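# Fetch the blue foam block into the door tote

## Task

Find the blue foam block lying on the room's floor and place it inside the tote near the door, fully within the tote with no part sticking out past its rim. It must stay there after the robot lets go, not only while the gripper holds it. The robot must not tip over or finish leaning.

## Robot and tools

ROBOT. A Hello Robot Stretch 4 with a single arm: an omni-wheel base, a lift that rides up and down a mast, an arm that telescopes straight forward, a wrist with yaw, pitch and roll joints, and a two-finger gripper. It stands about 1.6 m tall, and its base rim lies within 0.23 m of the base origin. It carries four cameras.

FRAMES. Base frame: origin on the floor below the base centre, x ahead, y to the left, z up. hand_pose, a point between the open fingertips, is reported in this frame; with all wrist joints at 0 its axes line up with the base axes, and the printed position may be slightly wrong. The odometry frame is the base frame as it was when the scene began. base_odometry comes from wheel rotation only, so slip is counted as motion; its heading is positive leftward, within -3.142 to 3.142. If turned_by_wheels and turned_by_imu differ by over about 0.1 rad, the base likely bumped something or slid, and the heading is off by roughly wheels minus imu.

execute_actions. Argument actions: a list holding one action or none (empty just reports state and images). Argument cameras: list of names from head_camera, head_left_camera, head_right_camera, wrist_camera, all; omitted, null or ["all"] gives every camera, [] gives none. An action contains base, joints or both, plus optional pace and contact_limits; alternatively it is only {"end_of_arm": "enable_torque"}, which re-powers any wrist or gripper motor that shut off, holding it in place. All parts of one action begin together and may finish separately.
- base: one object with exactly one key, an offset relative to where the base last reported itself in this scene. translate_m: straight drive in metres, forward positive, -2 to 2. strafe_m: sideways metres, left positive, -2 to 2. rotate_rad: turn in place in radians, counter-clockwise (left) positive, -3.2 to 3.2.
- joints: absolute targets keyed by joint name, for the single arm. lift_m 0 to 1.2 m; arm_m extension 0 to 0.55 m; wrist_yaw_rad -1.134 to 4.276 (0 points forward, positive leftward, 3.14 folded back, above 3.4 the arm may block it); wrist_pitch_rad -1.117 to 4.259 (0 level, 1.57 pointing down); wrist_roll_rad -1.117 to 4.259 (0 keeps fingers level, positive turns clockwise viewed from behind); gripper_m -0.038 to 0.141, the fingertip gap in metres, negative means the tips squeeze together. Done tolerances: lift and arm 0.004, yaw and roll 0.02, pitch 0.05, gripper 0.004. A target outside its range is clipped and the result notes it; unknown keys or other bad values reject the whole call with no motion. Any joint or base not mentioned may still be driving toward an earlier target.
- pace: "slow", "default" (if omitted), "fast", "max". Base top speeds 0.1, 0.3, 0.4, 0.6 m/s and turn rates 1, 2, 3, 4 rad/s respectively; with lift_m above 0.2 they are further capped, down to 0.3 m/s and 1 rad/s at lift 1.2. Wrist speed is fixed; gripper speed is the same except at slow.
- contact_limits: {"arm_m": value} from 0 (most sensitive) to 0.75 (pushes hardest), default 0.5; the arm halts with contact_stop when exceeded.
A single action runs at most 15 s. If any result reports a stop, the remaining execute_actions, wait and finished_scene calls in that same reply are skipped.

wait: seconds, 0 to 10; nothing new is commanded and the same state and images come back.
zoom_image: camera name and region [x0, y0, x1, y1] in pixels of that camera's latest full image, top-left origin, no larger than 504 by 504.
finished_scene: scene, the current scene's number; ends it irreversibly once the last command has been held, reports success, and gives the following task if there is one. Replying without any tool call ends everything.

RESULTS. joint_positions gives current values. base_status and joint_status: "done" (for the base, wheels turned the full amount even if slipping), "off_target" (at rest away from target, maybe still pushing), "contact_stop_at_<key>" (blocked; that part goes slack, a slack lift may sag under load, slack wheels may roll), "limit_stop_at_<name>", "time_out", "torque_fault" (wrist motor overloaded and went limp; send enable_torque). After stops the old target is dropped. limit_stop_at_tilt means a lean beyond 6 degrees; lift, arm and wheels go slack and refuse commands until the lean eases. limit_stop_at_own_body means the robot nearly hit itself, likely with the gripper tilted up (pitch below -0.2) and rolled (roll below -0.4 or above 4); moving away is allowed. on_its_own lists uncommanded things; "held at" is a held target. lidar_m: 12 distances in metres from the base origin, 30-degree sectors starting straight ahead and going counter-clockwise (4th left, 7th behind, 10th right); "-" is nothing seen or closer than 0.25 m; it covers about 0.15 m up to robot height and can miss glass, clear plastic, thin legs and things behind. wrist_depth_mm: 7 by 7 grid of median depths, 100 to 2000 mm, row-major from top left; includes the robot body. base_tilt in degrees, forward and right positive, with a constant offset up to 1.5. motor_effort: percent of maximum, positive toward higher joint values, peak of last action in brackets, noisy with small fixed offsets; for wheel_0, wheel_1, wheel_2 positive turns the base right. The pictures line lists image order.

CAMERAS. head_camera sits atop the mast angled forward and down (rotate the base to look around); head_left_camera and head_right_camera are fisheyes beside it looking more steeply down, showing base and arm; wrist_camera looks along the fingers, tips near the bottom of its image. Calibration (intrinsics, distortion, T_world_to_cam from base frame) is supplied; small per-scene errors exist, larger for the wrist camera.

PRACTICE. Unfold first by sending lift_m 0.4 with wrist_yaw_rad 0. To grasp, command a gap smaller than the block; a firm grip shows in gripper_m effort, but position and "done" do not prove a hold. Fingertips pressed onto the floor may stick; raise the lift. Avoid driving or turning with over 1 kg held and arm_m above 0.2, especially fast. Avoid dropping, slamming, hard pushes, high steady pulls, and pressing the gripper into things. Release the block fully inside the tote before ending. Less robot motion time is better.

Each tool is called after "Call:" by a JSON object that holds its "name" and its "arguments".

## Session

Call:
{"name": "execute_actions", "arguments": {"actions": [{"joints":{"lift_m":0.4,"wrist_yaw_rad":0,"wrist_pitch_rad":1.0}}], "cameras": ["head_left_camera","head_camera"]}}

Scene clock: 2.47 s.
base_odometry: x=+0.000 y=+0.000 heading=+0.000 (m, m, rad; odometry frame)
turned_by_wheels: +0.000 (rad since the last result)
turned_by_imu: +0.001 (rad since the last result)
base_tilt: forward=-1.2 right=-0.6 (deg)
lidar_m: 1.04 1.42 1.91 0.93 0.66 0.64 0.64 0.93 1.48 1.50 1.05 1.00
base_status: not commanded
joint_positions: lift_m=+0.400 arm_m=-0.002 wrist_yaw_rad=+0.000 wrist_pitch_rad=+1.001 wrist_roll_rad=+0.015 gripper_m=+0.057
joint_status: all done
motor_effort: lift_m=+23(25) arm_m=-1(1) wrist_yaw_rad=+0(4) wrist_pitch_rad=-6(8) wrist_roll_rad=-1(1) gripper_m=-2(3) wheel_0=+0(1) wheel_1=+0(1) wheel_2=+0(0) (%)
hand_pose: x=+0.3247 y=-0.0873 z=+0.3349 quat_wxyz=(+0.877, +0.007, +0.480, -0.003) (m; base frame)
wrist_depth_mm: 1025 976 946 917 854 768 691 / 904 854 842 809 809 778 750 / 788 768 741 732 723 699 691 / 707 683 661 647 647 634 627 / 627 627 609 603 585 574 569 / 585 569 198 549 191 530 530 / 530 525 508 151 496 488 492
pictures: head_camera, head_left_camera
Images, in order (width x height): head_camera 420x560, head_left_camera 420x672.

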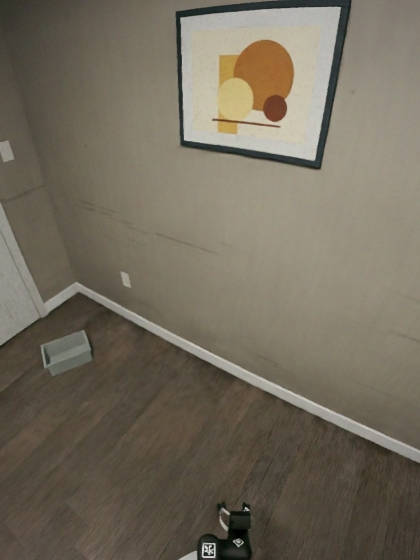

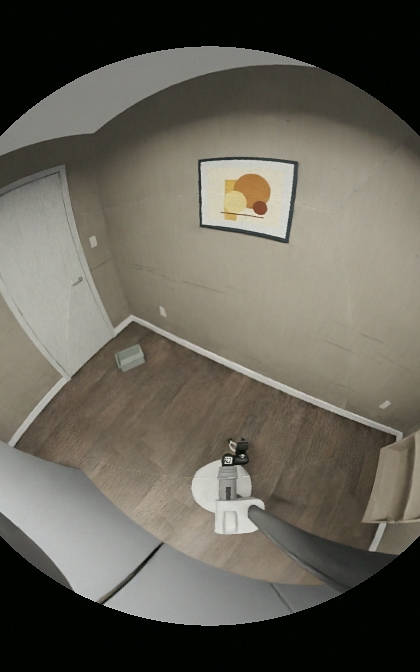

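Call:
{"name": "execute_actions", "arguments": {"actions": [{"base":{"rotate_rad":1.14}}], "cameras": []}}

Call:
{"name": "execute_actions", "arguments": {"actions": [{"base":{"translate_m":1.0},"pace":"fast"}], "cameras": ["head_left_camera","head_camera"]}}

Scene clock: 4.50 s.
base_odometry: x=+0.000 y=+0.000 heading=+1.139 (m, m, rad; odometry frame)
turned_by_wheels: +1.139 (rad since the last result)
turned_by_imu: +1.118 (rad since the last result)
base_tilt: forward=-1.3 right=-0.6 (deg)
lidar_m: 1.93 0.87 0.67 0.65 0.72 1.03 1.46 1.37 1.03 1.01 1.11 1.39
base_status: done
joint_positions: lift_m=+0.400 arm_m=-0.002 wrist_yaw_rad=+0.000 wrist_pitch_rad=+1.001 wrist_roll_rad=+0.015 gripper_m=+0.057
joint_status: not commanded
motor_effort: lift_m=+22(23) arm_m=-1(1) wrist_yaw_rad=+0(1) wrist_pitch_rad=-6(6) wrist_roll_rad=-1(1) gripper_m=-4(2) wheel_0=-2(8) wheel_1=-3(9) wheel_2=-2(8) (%)
hand_pose: x=+0.3247 y=-0.0874 z=+0.3351 quat_wxyz=(+0.877, +0.007, +0.480, -0.004) (m; base frame)
wrist_depth_mm: 991 976 960 946 917 891 866 / 866 842 831 831 809 768 768 / 768 768 741 732 715 699 683 / 699 699 668 661 647 640 627 / 634 615 615 597 597 580 574 / 574 569 198 549 191 525 525 / 525 525 508 151 504 488 488
pictures: none
No camera images: the call's "cameras" was empty. Leave "cameras" out to get every camera's image.

Scene clock: 8.30 s.
base_odometry: x=+0.418 y=+0.909 heading=+1.140 (m, m, rad; odometry frame)
turned_by_wheels: +0.000 (rad since the last result)
turned_by_imu: +0.003 (rad since the last result)
base_tilt: forward=-1.2 right=-0.6 (deg)
lidar_m: 0.91 1.00 1.51 0.57 0.63 0.93 2.44 1.47 1.13 1.09 0.58 0.97
base_status: done
joint_positions: lift_m=+0.400 arm_m=-0.002 wrist_yaw_rad=+0.000 wrist_pitch_rad=+1.001 wrist_roll_rad=+0.015 gripper_m=+0.057
joint_status: not commanded
motor_effort: lift_m=+21(21) arm_m=-1(1) wrist_yaw_rad=+3(1) wrist_pitch_rad=-6(6) wrist_roll_rad=-1(1) gripper_m=-4(3) wheel_0=+1(6) wheel_1=+2(8) wheel_2=+1(13) (%)
hand_pose: x=+0.3247 y=-0.0874 z=+0.3351 quat_wxyz=(+0.877, +0.007, +0.480, -0.004) (m; base frame)
wrist_depth_mm: 831 831 798 788 768 741 750 / 891 854 842 820 798 778 768 / 778 768 768 741 715 691 683 / 707 683 676 661 640 640 615 / 640 627 615 597 585 580 569 / 580 574 199 544 190 535 521 / 535 530 508 151 504 488 492
pictures: head_camera, head_left_camera
Images, in order (width x height): head_camera 420x560, head_left_camera 420x672.

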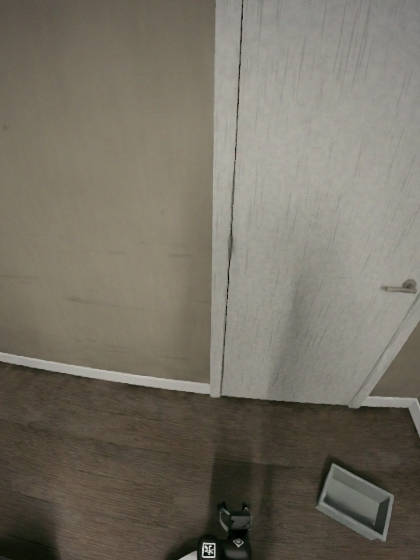

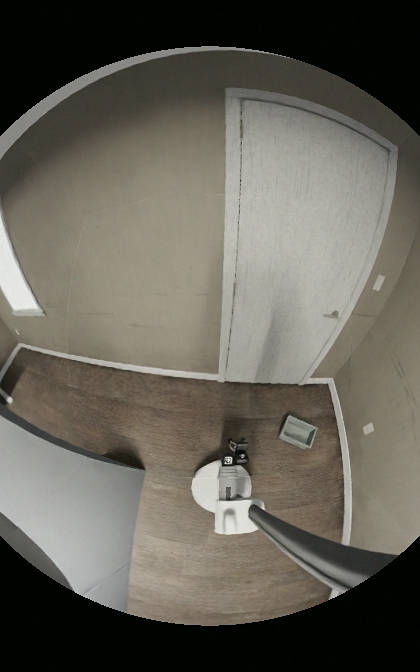

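Call:
{"name": "execute_actions", "arguments": {"actions": [{"base":{"rotate_rad":1.51}}], "cameras": []}}

Call:
{"name": "execute_actions", "arguments": {"actions": [{"base":{"strafe_m":-0.45},"pace":"fast"}], "cameras": ["head_left_camera"]}}

Call:
{"name": "execute_actions", "arguments": {"actions": [{"base":{"translate_m":1.1},"pace":"fast"}], "cameras": ["head_left_camera","head_camera"]}}

Scene clock: 10.63 s.
base_odometry: x=+0.418 y=+0.909 heading=+2.649 (m, m, rad; odometry frame)
turned_by_wheels: +1.510 (rad since the last result)
turned_by_imu: +1.481 (rad since the last result)
base_tilt: forward=-1.2 right=-0.7 (deg)
lidar_m: 0.55 0.61 0.84 2.44 1.58 1.15 1.10 0.59 0.98 0.91 0.98 1.42
base_status: done
joint_positions: lift_m=+0.400 arm_m=-0.002 wrist_yaw_rad=+0.000 wrist_pitch_rad=+1.001 wrist_roll_rad=+0.015 gripper_m=+0.057
joint_status: not commanded
motor_effort: lift_m=+21(21) arm_m=-1(1) wrist_yaw_rad=+0(1) wrist_pitch_rad=-6(6) wrist_roll_rad=-1(1) gripper_m=-3(2) wheel_0=-1(8) wheel_1=-2(7) wheel_2=-1(8) (%)
hand_pose: x=+0.3247 y=-0.0874 z=+0.3351 quat_wxyz=(+0.877, +0.007, +0.480, -0.004) (m; base frame)
wrist_depth_mm: 382 387 384 891 891 891 866 / 445 442 439 778 809 788 759 / 525 525 530 691 723 699 691 / 647 647 647 647 640 634 621 / 640 634 609 597 591 580 574 / 585 569 199 549 191 535 525 / 530 530 504 150 500 484 484
pictures: none
No camera images: the call's "cameras" was empty. Leave "cameras" out to get every camera's image.

Scene clock: 12.90 s.
base_odometry: x=+0.631 y=+1.305 heading=+2.649 (m, m, rad; odometry frame)
turned_by_wheels: +0.000 (rad since the last result)
turned_by_imu: +0.001 (rad since the last result)
base_tilt: forward=-1.2 right=-0.6 (deg)
lidar_m: 2.14 0.71 0.84 2.43 1.55 1.15 0.58 0.71 0.51 0.48 0.55 0.76
base_status: done
joint_positions: lift_m=+0.400 arm_m=-0.002 wrist_yaw_rad=+0.000 wrist_pitch_rad=+1.001 wrist_roll_rad=+0.015 gripper_m=+0.057
joint_status: not commanded
motor_effort: lift_m=+21(22) arm_m=-1(1) wrist_yaw_rad=+2(2) wrist_pitch_rad=-7(7) wrist_roll_rad=-1(2) gripper_m=-4(4) wheel_0=-1(12) wheel_1=+2(12) wheel_2=+0(1) (%)
hand_pose: x=+0.3246 y=-0.0874 z=+0.3351 quat_wxyz=(+0.877, +0.007, +0.480, -0.004) (m; base frame)
wrist_depth_mm: 676 946 960 946 904 878 707 / 676 854 854 820 809 778 707 / 668 759 750 741 715 699 676 / 668 691 676 661 640 627 621 / 634 627 609 609 591 580 574 / 574 574 198 544 191 530 530 / 535 525 508 151 504 484 492
pictures: head_left_camera
Images, in order (width x height): head_left_camera 420x672.

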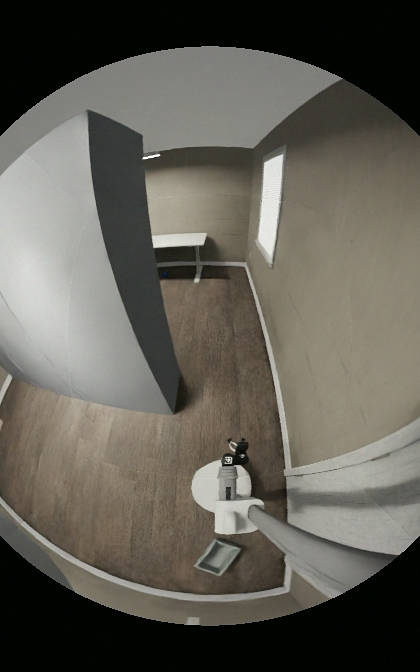

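Scene clock: 17.00 s.
base_odometry: x=-0.339 y=+1.825 heading=+2.650 (m, m, rad; odometry frame)
turned_by_wheels: +0.000 (rad since the last result)
turned_by_imu: +0.003 (rad since the last result)
base_tilt: forward=-1.2 right=-0.6 (deg)
lidar_m: 1.72 1.77 2.47 0.36 0.39 0.55 1.53 0.77 0.53 0.51 0.56 0.79
base_status: done
joint_positions: lift_m=+0.400 arm_m=-0.002 wrist_yaw_rad=+0.000 wrist_pitch_rad=+1.001 wrist_roll_rad=+0.015 gripper_m=+0.057
joint_status: not commanded
motor_effort: lift_m=+21(22) arm_m=+0(1) wrist_yaw_rad=+0(1) wrist_pitch_rad=-7(7) wrist_roll_rad=-1(1) gripper_m=-3(5) wheel_0=+1(7) wheel_1=+2(8) wheel_2=+1(12) (%)
hand_pose: x=+0.3246 y=-0.0874 z=+0.3351 quat_wxyz=(+0.877, +0.007, +0.480, -0.004) (m; base frame)
wrist_depth_mm: 1008 991 960 931 917 866 715 / 904 878 854 831 798 768 715 / 778 768 741 732 715 699 676 / 707 683 661 661 647 634 621 / 640 615 609 603 591 585 564 / 580 574 198 549 191 535 525 / 535 530 512 151 504 480 488
pictures: head_camera, head_left_camera
Images, in order (width x height): head_camera 420x560, head_left_camera 420x672.

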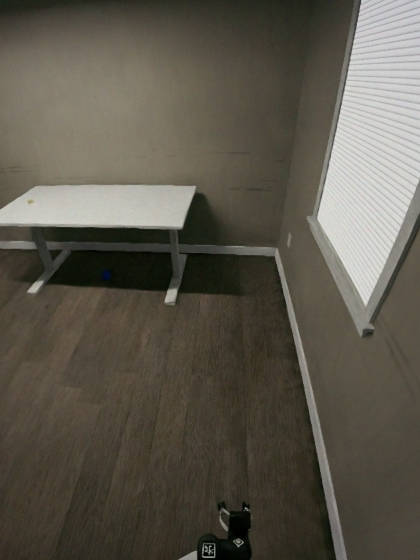

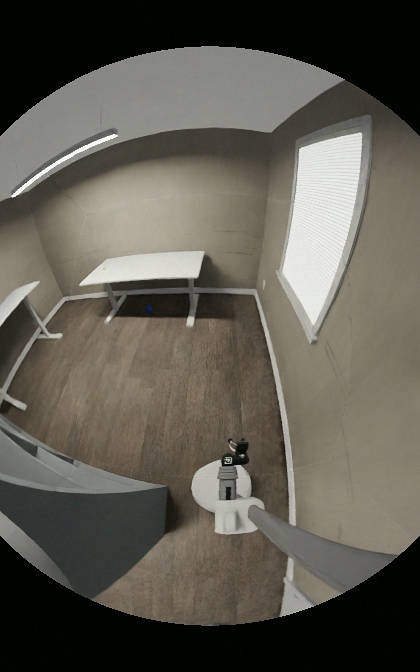

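Call:
{"name": "execute_actions", "arguments": {"actions": [{"base":{"translate_m":1.36},"joints":{"lift_m":0.2,"gripper_m":0.13},"pace":"fast"}], "cameras": []}}

Call:
{"name": "execute_actions", "arguments": {"actions": [{"base":{"strafe_m":1.14},"joints":{"arm_m":0.25},"pace":"fast"}], "cameras": ["wrist_camera","head_left_camera"]}}

Scene clock: 21.83 s.
base_odometry: x=-1.538 y=+2.467 heading=+2.650 (m, m, rad; odometry frame)
turned_by_wheels: +0.000 (rad since the last result)
turned_by_imu: +0.003 (rad since the last result)
base_tilt: forward=-1.2 right=-0.6 (deg)
lidar_m: 0.84 0.40 0.52 1.68 1.91 1.43 1.63 0.79 0.54 0.51 0.55 0.80
base_status: done
joint_positions: lift_m=+0.200 arm_m=-0.002 wrist_yaw_rad=+0.000 wrist_pitch_rad=+1.001 wrist_roll_rad=+0.015 gripper_m=+0.130
joint_status: all done
motor_effort: lift_m=+16(20) arm_m=-1(1) wrist_yaw_rad=+0(2) wrist_pitch_rad=-7(7) wrist_roll_rad=-1(1) gripper_m=-1(4) wheel_0=+1(7) wheel_1=+1(8) wheel_2=+1(12) (%)
hand_pose: x=+0.3246 y=-0.0874 z=+0.1355 quat_wxyz=(+0.877, +0.007, +0.480, -0.004) (m; base frame)
wrist_depth_mm: 569 634 621 591 585 569 549 / 539 554 535 521 512 500 492 / 500 488 477 469 455 445 433 / 445 442 430 421 413 402 397 / 407 399 389 382 377 368 368 / 370 362 213 351 345 193 336 / 342 332 330 146 320 314 312
pictures: none
No camera images: the call's "cameras" was empty. Leave "cameras" out to get every camera's image.

Scene clock: 25.83 s.
base_odometry: x=-2.076 y=+1.462 heading=+2.650 (m, m, rad; odometry frame)
turned_by_wheels: +0.000 (rad since the last result)
turned_by_imu: +0.002 (rad since the last result)
base_tilt: forward=-1.2 right=-0.6 (deg)
lidar_m: 0.38 0.40 0.59 1.22 1.28 1.39 1.33 1.42 1.73 1.64 0.54 0.38
base_status: done
joint_positions: lift_m=+0.200 arm_m=+0.249 wrist_yaw_rad=+0.000 wrist_pitch_rad=+1.001 wrist_roll_rad=+0.015 gripper_m=+0.130
joint_status: all done
motor_effort: lift_m=+16(16) arm_m=+6(8) wrist_yaw_rad=+0(2) wrist_pitch_rad=-6(7) wrist_roll_rad=-1(1) gripper_m=-1(1) wheel_0=+1(12) wheel_1=+1(13) wheel_2=+0(0) (%)
hand_pose: x=+0.5755 y=-0.0874 z=+0.1356 quat_wxyz=(+0.877, +0.007, +0.480, -0.004) (m; base frame)
wrist_depth_mm: 627 621 609 591 580 559 544 / 559 549 530 521 504 496 484 / 496 488 473 459 442 445 436 / 445 436 424 415 397 402 399 / 402 399 389 384 375 370 366 / 370 359 213 349 345 194 334 / 342 332 329 146 319 312 310
pictures: head_left_camera, wrist_camera
camera_calibration (this result's frames):
wrist_camera: T_world_to_cam=[[-0.0391693, -0.997233, -0.063184, -0.0446699], [-0.840691, 0.0670665, -0.537346, 0.615762], [0.540096, 0.0320707, -0.840992, 0.0299743], [0, 0, 0, 1]] pos_world=[0.499727, -0.0868047, 0.353263]
Images, in order (width x height): head_left_camera 420x672, wrist_camera 616x392.

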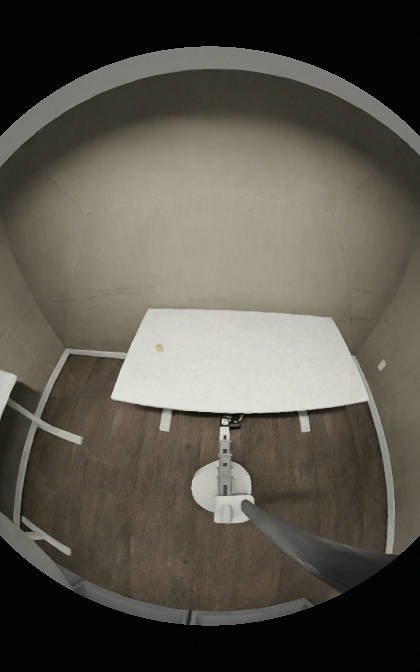

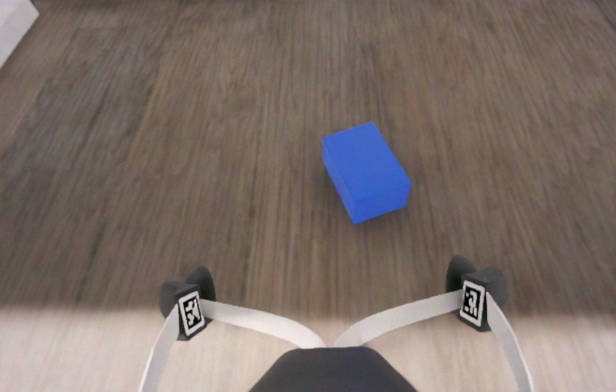

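Call:
{"name": "execute_actions", "arguments": {"actions": [{"base":{"strafe_m":-0.1},"joints":{"arm_m":0.41,"wrist_yaw_rad":0.3,"lift_m":0.17}}], "cameras": ["wrist_camera"]}}

Scene clock: 27.57 s.
base_odometry: x=-2.029 y=+1.550 heading=+2.650 (m, m, rad; odometry frame)
turned_by_wheels: +0.000 (rad since the last result)
turned_by_imu: +0.001 (rad since the last result)
base_tilt: forward=-1.2 right=-0.6 (deg)
lidar_m: 0.37 0.36 0.55 1.33 1.39 1.37 1.35 1.42 1.63 1.55 0.51 0.40
base_status: done
joint_positions: lift_m=+0.170 arm_m=+0.409 wrist_yaw_rad=+0.300 wrist_pitch_rad=+1.001 wrist_roll_rad=+0.015 gripper_m=+0.130
joint_status: all done
motor_effort: lift_m=+15(15) arm_m=+6(8) wrist_yaw_rad=+2(8) wrist_pitch_rad=-7(7) wrist_roll_rad=+0(1) gripper_m=+0(1) wheel_0=+1(9) wheel_1=-2(10) wheel_2=+0(1) (%)
hand_pose: x=+0.7544 y=-0.0375 z=+0.1056 quat_wxyz=(+0.868, -0.065, +0.476, +0.127) (m; base frame)
wrist_depth_mm: 564 580 549 544 512 492 473 / 512 504 488 477 462 449 442 / 452 445 433 424 415 407 402 / 407 397 392 382 375 370 364 / 368 362 355 345 342 338 332 / 336 329 213 274 312 194 307 / 310 301 300 146 291 283 285
pictures: wrist_camera
camera_calibration (this result's frames):
wrist_camera: T_world_to_cam=[[0.257067, -0.964326, -0.0631813, -0.212083], [-0.823036, -0.1842, -0.537291, 0.7239], [0.506486, 0.19012, -0.841027, -0.0621205], [0, 0, 0, 1]] pos_world=[0.681779, -0.0593648, 0.323301]
Images, in order (width x height): wrist_camera 616x392.

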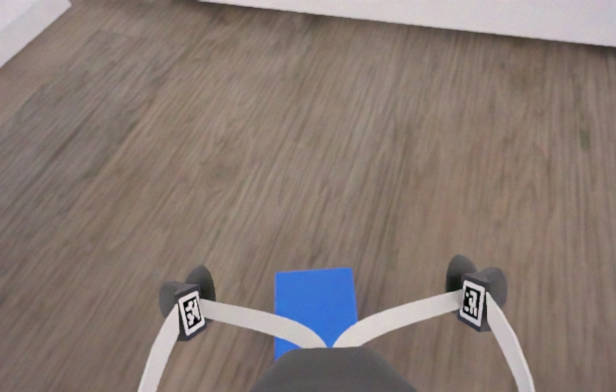

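Call:
{"name": "execute_actions", "arguments": {"actions": [{"joints":{"arm_m":0.37,"lift_m":0.095}}], "cameras": ["wrist_camera"]}}

Call:
{"name": "execute_actions", "arguments": {"actions": [{"joints":{"gripper_m":0.02}}], "cameras": []}}

Call:
{"name": "execute_actions", "arguments": {"actions": [{"base":{"strafe_m":-1.08},"joints":{"lift_m":0.2,"arm_m":0,"wrist_yaw_rad":0},"pace":"fast"}], "cameras": ["wrist_camera"]}}

Call:
{"name": "execute_actions", "arguments": {"actions": [{"base":{"translate_m":-2},"joints":{"lift_m":0.4},"pace":"fast"}], "cameras": []}}

Call:
{"name": "execute_actions", "arguments": {"actions": [{"base":{"translate_m":-0.42},"pace":"fast"}], "cameras": []}}

Call:
{"name": "execute_actions", "arguments": {"actions": [{"base":{"rotate_rad":3.14}}], "cameras": ["wrist_camera","head_camera"]}}

Scene clock: 29.33 s.
base_odometry: x=-2.029 y=+1.550 heading=+2.650 (m, m, rad; odometry frame)
turned_by_wheels: +0.000 (rad since the last result)
turned_by_imu: +0.001 (rad since the last result)
base_tilt: forward=-1.2 right=-0.6 (deg)
lidar_m: 0.35 0.40 0.57 1.33 1.40 1.41 1.35 1.44 1.63 1.55 0.55 0.40
base_status: not commanded
joint_positions: lift_m=+0.095 arm_m=+0.371 wrist_yaw_rad=+0.300 wrist_pitch_rad=+1.001 wrist_roll_rad=+0.015 gripper_m=+0.130
joint_status: all done
motor_effort: lift_m=+15(14) arm_m=-6(7) wrist_yaw_rad=+0(2) wrist_pitch_rad=-7(6) wrist_roll_rad=-1(1) gripper_m=+1(2) wheel_0=+0(1) wheel_1=-2(2) wheel_2=+0(0) (%)
hand_pose: x=+0.7164 y=-0.0375 z=+0.0306 quat_wxyz=(+0.868, -0.065, +0.476, +0.127) (m; base frame)
wrist_depth_mm: 452 436 424 413 399 392 384 / 397 382 373 364 355 345 338 / 347 340 334 325 317 310 304 / 312 304 298 241 283 281 278 / 281 277 272 220 256 257 253 / 258 253 213 204 201 194 235 / 236 232 229 146 223 217 216
pictures: wrist_camera
camera_calibration (this result's frames):
wrist_camera: T_world_to_cam=[[0.257088, -0.964321, -0.0631779, -0.207068], [-0.823076, -0.184236, -0.537218, 0.652339], [0.506411, 0.190112, -0.841074, -0.105904], [0, 0, 0, 1]] pos_world=[0.64379, -0.0593627, 0.248292]
Images, in order (width x height): wrist_camera 616x392.

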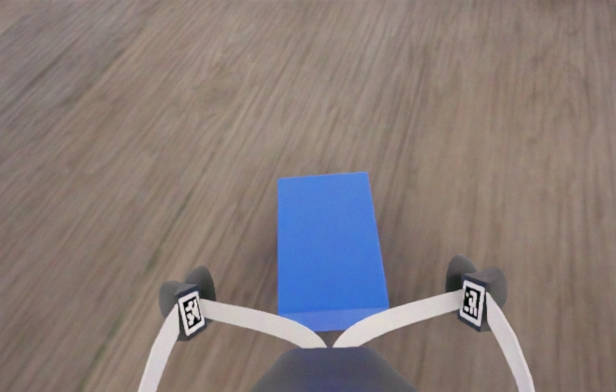

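Scene clock: 31.33 s.
base_odometry: x=-2.029 y=+1.550 heading=+2.650 (m, m, rad; odometry frame)
turned_by_wheels: +0.000 (rad since the last result)
turned_by_imu: +0.001 (rad since the last result)
base_tilt: forward=-1.2 right=-0.7 (deg)
lidar_m: 0.36 0.40 0.58 1.31 1.39 1.41 1.34 1.41 1.65 1.54 0.54 0.36
base_status: not commanded
joint_positions: lift_m=+0.095 arm_m=+0.371 wrist_yaw_rad=+0.300 wrist_pitch_rad=+1.001 wrist_roll_rad=+0.015 gripper_m=+0.020
joint_status: all done
motor_effort: lift_m=+15(15) arm_m=-5(6) wrist_yaw_rad=+1(2) wrist_pitch_rad=-7(6) wrist_roll_rad=-1(1) gripper_m=-21(20) wheel_0=+1(0) wheel_1=-2(2) wheel_2=+0(0) (%)
hand_pose: x=+0.7164 y=-0.0375 z=+0.0306 quat_wxyz=(+0.868, -0.065, +0.476, +0.127) (m; base frame)
wrist_depth_mm: 452 439 430 413 399 394 382 / 394 382 373 364 353 347 338 / 347 340 330 325 317 312 303 / 310 304 298 228 283 283 277 / 282 276 271 208 256 256 254 / 258 254 187 193 188 231 235 / 238 229 229 229 222 216 217
pictures: none
No camera images: the call's "cameras" was empty. Leave "cameras" out to get every camera's image.

Scene clock: 35.17 s.
base_odometry: x=-1.519 y=+2.502 heading=+2.650 (m, m, rad; odometry frame)
turned_by_wheels: +0.000 (rad since the last result)
turned_by_imu: +0.000 (rad since the last result)
base_tilt: forward=-1.3 right=-0.7 (deg)
lidar_m: 0.96 0.44 0.50 1.67 1.91 1.43 1.74 0.70 0.49 0.45 0.51 0.76
base_status: done
joint_positions: lift_m=+0.200 arm_m=+0.001 wrist_yaw_rad=+0.000 wrist_pitch_rad=+1.002 wrist_roll_rad=+0.015 gripper_m=+0.020
joint_status: all done
motor_effort: lift_m=+22(25) arm_m=-5(5) wrist_yaw_rad=+2(7) wrist_pitch_rad=-8(8) wrist_roll_rad=-1(1) gripper_m=-22(21) wheel_0=-1(11) wheel_1=+1(13) wheel_2=+0(1) (%)
hand_pose: x=+0.3274 y=-0.0875 z=+0.1349 quat_wxyz=(+0.877, +0.007, +0.480, -0.004) (m; base frame)
wrist_depth_mm: 609 634 615 591 574 564 544 / 549 554 535 521 508 500 488 / 500 488 477 466 455 445 439 / 449 439 430 230 402 402 397 / 404 397 389 206 370 368 364 / 370 364 185 194 189 334 336 / 340 329 329 325 319 309 310
pictures: wrist_camera
camera_calibration (this result's frames):
wrist_camera: T_world_to_cam=[[-0.0395895, -0.997218, -0.0631561, -0.0543598], [-0.841025, 0.0673843, -0.536783, 0.406803], [0.539545, 0.0318649, -0.841353, 0.163633], [0, 0, 0, 1]] pos_world=[0.251692, -0.0868349, 0.352605]
Images, in order (width x height): wrist_camera 616x392.

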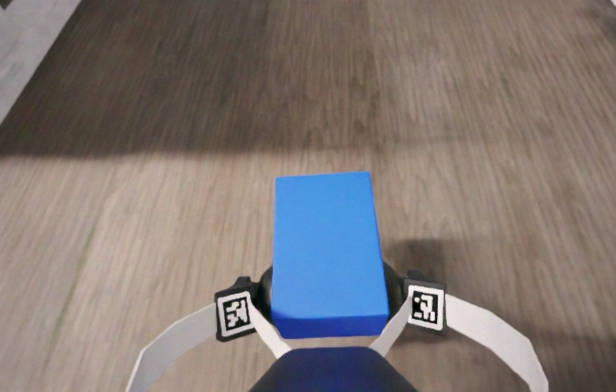

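Scene clock: 41.53 s.
base_odometry: x=+0.244 y=+1.557 heading=+2.650 (m, m, rad; odometry frame)
turned_by_wheels: +0.000 (rad since the last result)
turned_by_imu: -0.001 (rad since the last result)
base_tilt: forward=-1.2 right=-0.7 (deg)
lidar_m: 2.01 0.62 0.45 0.56 2.21 1.62 0.99 0.70 0.49 0.47 0.50 0.72
base_status: done
joint_positions: lift_m=+0.400 arm_m=+0.001 wrist_yaw_rad=+0.000 wrist_pitch_rad=+1.002 wrist_roll_rad=+0.015 gripper_m=+0.020
joint_status: all done
motor_effort: lift_m=+23(24) arm_m=-6(6) wrist_yaw_rad=+2(2) wrist_pitch_rad=-7(7) wrist_roll_rad=-1(1) gripper_m=-21(21) wheel_0=+1(7) wheel_1=-1(8) wheel_2=-2(12) (%)
hand_pose: x=+0.3274 y=-0.0874 z=+0.3349 quat_wxyz=(+0.877, +0.007, +0.480, -0.004) (m; base frame)
wrist_depth_mm: 1025 991 960 917 904 842 668 / 891 866 842 809 788 778 647 / 788 768 732 732 715 699 640 / 707 683 668 229 634 634 609 / 627 621 615 207 574 580 574 / 580 569 186 194 188 521 530 / 544 512 521 512 500 484 488
pictures: none
No camera images: the call's "cameras" was empty. Leave "cameras" out to get every camera's image.

Scene clock: 43.93 s.
base_odometry: x=+0.614 y=+1.359 heading=+2.650 (m, m, rad; odometry frame)
turned_by_wheels: +0.000 (rad since the last result)
turned_by_imu: +0.000 (rad since the last result)
base_tilt: forward=-1.2 right=-0.7 (deg)
lidar_m: 2.02 0.67 0.80 2.28 1.58 1.19 0.52 0.68 0.48 0.43 0.50 0.72
base_status: done
joint_positions: lift_m=+0.400 arm_m=+0.001 wrist_yaw_rad=+0.000 wrist_pitch_rad=+1.002 wrist_roll_rad=+0.015 gripper_m=+0.020
joint_status: not commanded
motor_effort: lift_m=+22(22) arm_m=-5(5) wrist_yaw_rad=+0(3) wrist_pitch_rad=-8(7) wrist_roll_rad=-1(1) gripper_m=-23(23) wheel_0=+0(6) wheel_1=-2(8) wheel_2=-2(13) (%)
hand_pose: x=+0.3274 y=-0.0874 z=+0.3349 quat_wxyz=(+0.877, +0.007, +0.480, -0.004) (m; base frame)
wrist_depth_mm: 732 991 960 931 891 866 647 / 715 878 842 820 788 778 640 / 732 768 759 732 715 699 634 / 683 691 676 229 634 627 615 / 634 627 609 208 574 574 574 / 580 569 186 194 189 521 525 / 535 517 512 521 508 484 484
pictures: none
No camera images: the call's "cameras" was empty. Leave "cameras" out to get every camera's image.

Scene clock: 46.80 s.
base_odometry: x=+0.614 y=+1.359 heading=-0.494 (m, m, rad; odometry frame)
turned_by_wheels: +3.140 (rad since the last result)
turned_by_imu: +3.079 (rad since the last result)
base_tilt: forward=-1.2 right=-0.6 (deg)
lidar_m: 0.49 0.66 0.47 0.44 0.49 0.66 1.91 0.71 0.77 2.15 1.63 1.19
base_status: done
joint_positions: lift_m=+0.400 arm_m=+0.001 wrist_yaw_rad=+0.000 wrist_pitch_rad=+1.002 wrist_roll_rad=+0.015 gripper_m=+0.020
joint_status: not commanded
motor_effort: lift_m=+22(23) arm_m=-6(6) wrist_yaw_rad=+5(1) wrist_pitch_rad=-8(7) wrist_roll_rad=-1(1) gripper_m=-20(22) wheel_0=-1(6) wheel_1=-2(9) wheel_2=-1(8) (%)
hand_pose: x=+0.3274 y=-0.0874 z=+0.3349 quat_wxyz=(+0.877, +0.007, +0.480, -0.004) (m; base frame)
wrist_depth_mm: 820 960 931 946 891 866 854 / 788 866 831 699 809 788 759 / 759 768 715 723 691 699 699 / 683 691 647 229 634 647 627 / 627 621 615 208 574 574 569 / 580 569 187 194 189 525 525 / 530 512 517 521 504 484 488
pictures: head_camera, wrist_camera
camera_calibration (this result's frames):
wrist_camera: T_world_to_cam=[[-0.0394322, -0.997224, -0.0631681, -0.0417475], [-0.840902, 0.0672661, -0.536991, 0.51426], [0.539749, 0.0319435, -0.84122, 0.331827], [0, 0, 0, 1]] pos_world=[0.251692, -0.0868235, 0.552655]
Images, in order (width x height): head_camera 420x560, wrist_camera 616x392.

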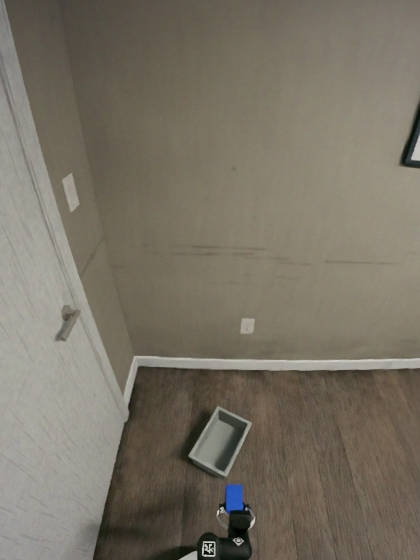

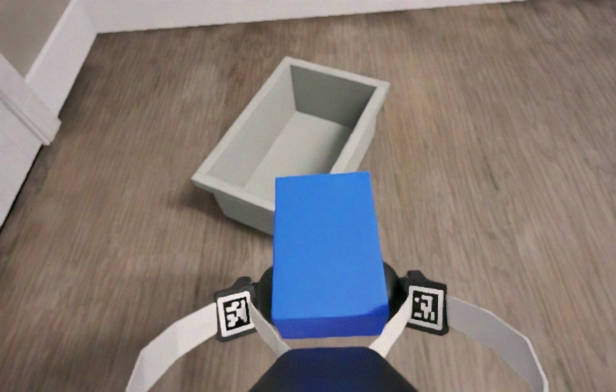

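Call:
{"name": "execute_actions", "arguments": {"actions": [{"base":{"strafe_m":0.08},"joints":{"arm_m":0.42,"wrist_pitch_rad":1.3,"wrist_yaw_rad":-0.5,"lift_m":0.33}}], "cameras": ["wrist_camera","head_camera"]}}

Scene clock: 49.37 s.
base_odometry: x=+0.652 y=+1.429 heading=-0.494 (m, m, rad; odometry frame)
turned_by_wheels: +0.000 (rad since the last result)
turned_by_imu: +0.001 (rad since the last result)
base_tilt: forward=-1.2 right=-0.6 (deg)
lidar_m: 0.52 0.56 0.39 0.34 0.39 0.59 1.61 0.77 0.79 2.14 1.64 0.54
base_status: done
joint_positions: lift_m=+0.330 arm_m=+0.419 wrist_yaw_rad=-0.500 wrist_pitch_rad=+1.301 wrist_roll_rad=+0.015 gripper_m=+0.020
joint_status: all done
motor_effort: lift_m=+15(22) arm_m=+6(8) wrist_yaw_rad=-1(4) wrist_pitch_rad=-5(4) wrist_roll_rad=-1(1) gripper_m=-22(22) wheel_0=-1(8) wheel_1=+2(10) wheel_2=+0(1) (%)
hand_pose: x=+0.6155 y=-0.1136 z=+0.2305 quat_wxyz=(+0.770, +0.156, +0.585, -0.201) (m; base frame)
wrist_depth_mm: 554 564 554 535 535 535 521 / 549 539 530 525 517 508 500 / 517 521 415 452 459 484 473 / 500 492 466 230 373 459 455 / 477 473 436 207 332 445 436 / 462 452 186 193 189 427 424 / 439 430 351 421 320 407 402
pictures: head_camera, wrist_camera
camera_calibration (this result's frames):
wrist_camera: T_world_to_cam=[[-0.527304, -0.848277, -0.0487566, 0.250807], [-0.811943, 0.519967, -0.2653, 0.673217], [0.250399, -0.100306, -0.962932, 0.280429], [0, 0, 0, 1]] pos_world=[0.608646, -0.109168, 0.460867]
Images, in order (width x height): head_camera 420x560, wrist_camera 616x392.

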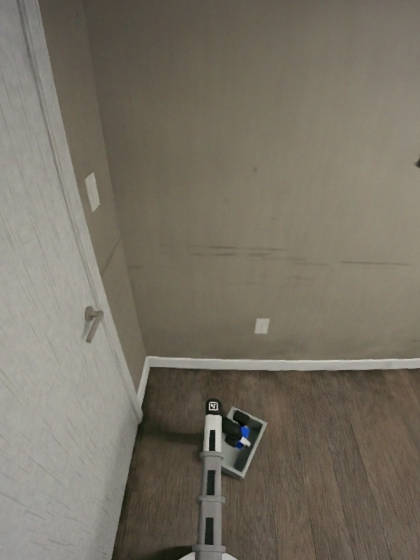

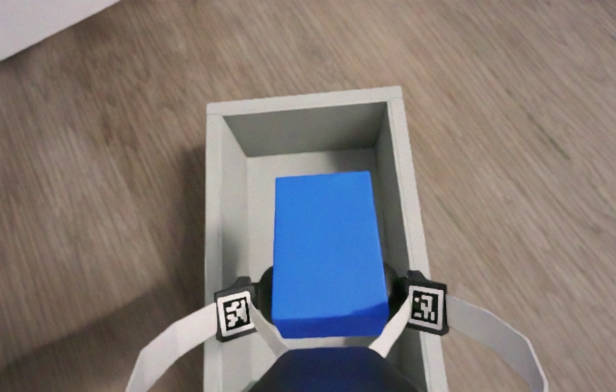

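Call:
{"name": "execute_actions", "arguments": {"actions": [{"joints":{"lift_m":0.18,"arm_m":0.44}}], "cameras": ["wrist_camera"]}}

Call:
{"name": "execute_actions", "arguments": {"actions": [{"joints":{"gripper_m":0.075}}], "cameras": []}}

Call:
{"name": "execute_actions", "arguments": {"actions": [{"joints":{"lift_m":0.32}}], "cameras": ["wrist_camera"]}}

Scene clock: 51.40 s.
base_odometry: x=+0.652 y=+1.429 heading=-0.494 (m, m, rad; odometry frame)
turned_by_wheels: +0.000 (rad since the last result)
turned_by_imu: +0.001 (rad since the last result)
base_tilt: forward=-1.2 right=-0.6 (deg)
lidar_m: 0.51 0.55 0.40 0.35 0.40 0.57 1.65 0.76 0.75 2.15 1.63 0.78
base_status: not commanded
joint_positions: lift_m=+0.180 arm_m=+0.439 wrist_yaw_rad=-0.500 wrist_pitch_rad=+1.301 wrist_roll_rad=+0.015 gripper_m=+0.020
joint_status: all done
motor_effort: lift_m=+15(15) arm_m=+6(5) wrist_yaw_rad=+2(3) wrist_pitch_rad=-6(6) wrist_roll_rad=-1(1) gripper_m=-23(22) wheel_0=-1(1) wheel_1=+2(3) wheel_2=+0(0) (%)
hand_pose: x=+0.6355 y=-0.1136 z=+0.0805 quat_wxyz=(+0.770, +0.156, +0.585, -0.201) (m; base frame)
wrist_depth_mm: 387 375 238 242 248 349 351 / 366 357 282 304 296 229 338 / 349 342 330 332 325 217 320 / 334 216 315 229 307 206 307 / 322 208 301 208 285 194 294 / 309 202 187 194 187 175 282 / 297 180 278 283 277 205 271
pictures: wrist_camera
camera_calibration (this result's frames):
wrist_camera: T_world_to_cam=[[-0.527416, -0.848208, -0.0487449, 0.254104], [-0.811928, 0.520092, -0.265099, 0.649583], [0.250211, -0.10024, -0.962988, 0.131131], [0, 0, 0, 1]] pos_world=[0.628622, -0.109165, 0.310868]
Images, in order (width x height): wrist_camera 616x392.

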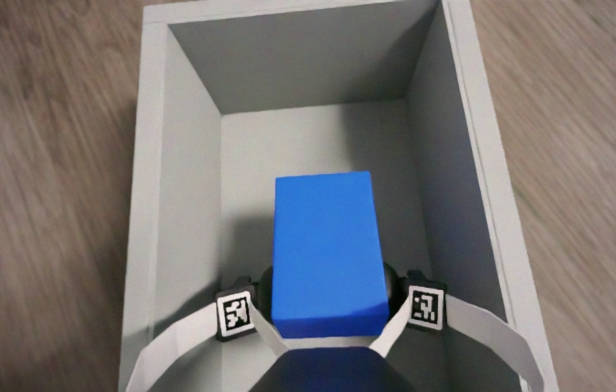

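Scene clock: 52.77 s.
base_odometry: x=+0.652 y=+1.429 heading=-0.494 (m, m, rad; odometry frame)
turned_by_wheels: +0.000 (rad since the last result)
turned_by_imu: +0.000 (rad since the last result)
base_tilt: forward=-1.2 right=-0.7 (deg)
lidar_m: 0.52 0.54 0.39 0.36 0.41 0.56 1.64 0.77 0.79 2.13 1.62 0.77
base_status: not commanded
joint_positions: lift_m=+0.180 arm_m=+0.439 wrist_yaw_rad=-0.500 wrist_pitch_rad=+1.301 wrist_roll_rad=+0.015 gripper_m=+0.075
joint_status: all done
motor_effort: lift_m=+15(15) arm_m=+6(6) wrist_yaw_rad=+1(2) wrist_pitch_rad=-6(5) wrist_roll_rad=-1(1) gripper_m=-3(19) wheel_0=-1(1) wheel_1=+2(2) wheel_2=+0(1) (%)
hand_pose: x=+0.6355 y=-0.1136 z=+0.0805 quat_wxyz=(+0.770, +0.156, +0.585, -0.201) (m; base frame)
wrist_depth_mm: 389 375 237 243 246 349 349 / 366 357 283 304 296 229 336 / 353 342 330 330 325 216 324 / 338 216 315 319 310 204 309 / 320 208 298 262 297 194 296 / 307 202 197 250 210 177 283 / 296 183 278 147 274 199 270
pictures: none
No camera images: the call's "cameras" was empty. Leave "cameras" out to get every camera's image.

Scene clock: 54.40 s.
base_odometry: x=+0.652 y=+1.429 heading=-0.494 (m, m, rad; odometry frame)
turned_by_wheels: +0.000 (rad since the last result)
turned_by_imu: +0.000 (rad since the last result)
base_tilt: forward=-1.2 right=-0.6 (deg)
lidar_m: 0.52 0.56 0.40 0.36 0.41 0.58 1.62 0.77 0.79 2.14 1.61 0.55
base_status: not commanded
joint_positions: lift_m=+0.320 arm_m=+0.439 wrist_yaw_rad=-0.500 wrist_pitch_rad=+1.301 wrist_roll_rad=+0.015 gripper_m=+0.075
joint_status: all done
motor_effort: lift_m=+23(26) arm_m=+6(6) wrist_yaw_rad=+2(1) wrist_pitch_rad=-5(6) wrist_roll_rad=-1(1) gripper_m=-4(2) wheel_0=+0(1) wheel_1=+2(2) wheel_2=+0(1) (%)
hand_pose: x=+0.6355 y=-0.1136 z=+0.2198 quat_wxyz=(+0.770, +0.156, +0.585, -0.201) (m; base frame)
wrist_depth_mm: 539 549 535 535 521 512 504 / 535 525 512 508 500 496 488 / 512 496 430 410 397 469 469 / 492 480 462 462 449 452 449 / 466 459 449 445 433 433 430 / 445 439 199 389 210 415 413 / 433 424 355 147 359 298 399
pictures: wrist_camera
camera_calibration (this result's frames):
wrist_camera: T_world_to_cam=[[-0.527416, -0.848208, -0.0487454, 0.260898], [-0.811926, 0.520091, -0.265108, 0.686529], [0.250219, -0.100245, -0.962986, 0.265316], [0, 0, 0, 1]] pos_world=[0.628626, -0.109166, 0.450217]
Images, in order (width x height): wrist_camera 616x392.

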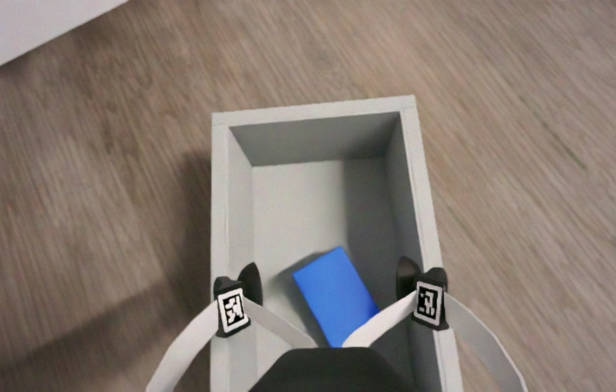

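Call:
{"name": "finished_scene", "arguments": {"scene": 2}}

The scene is finished: the task was done.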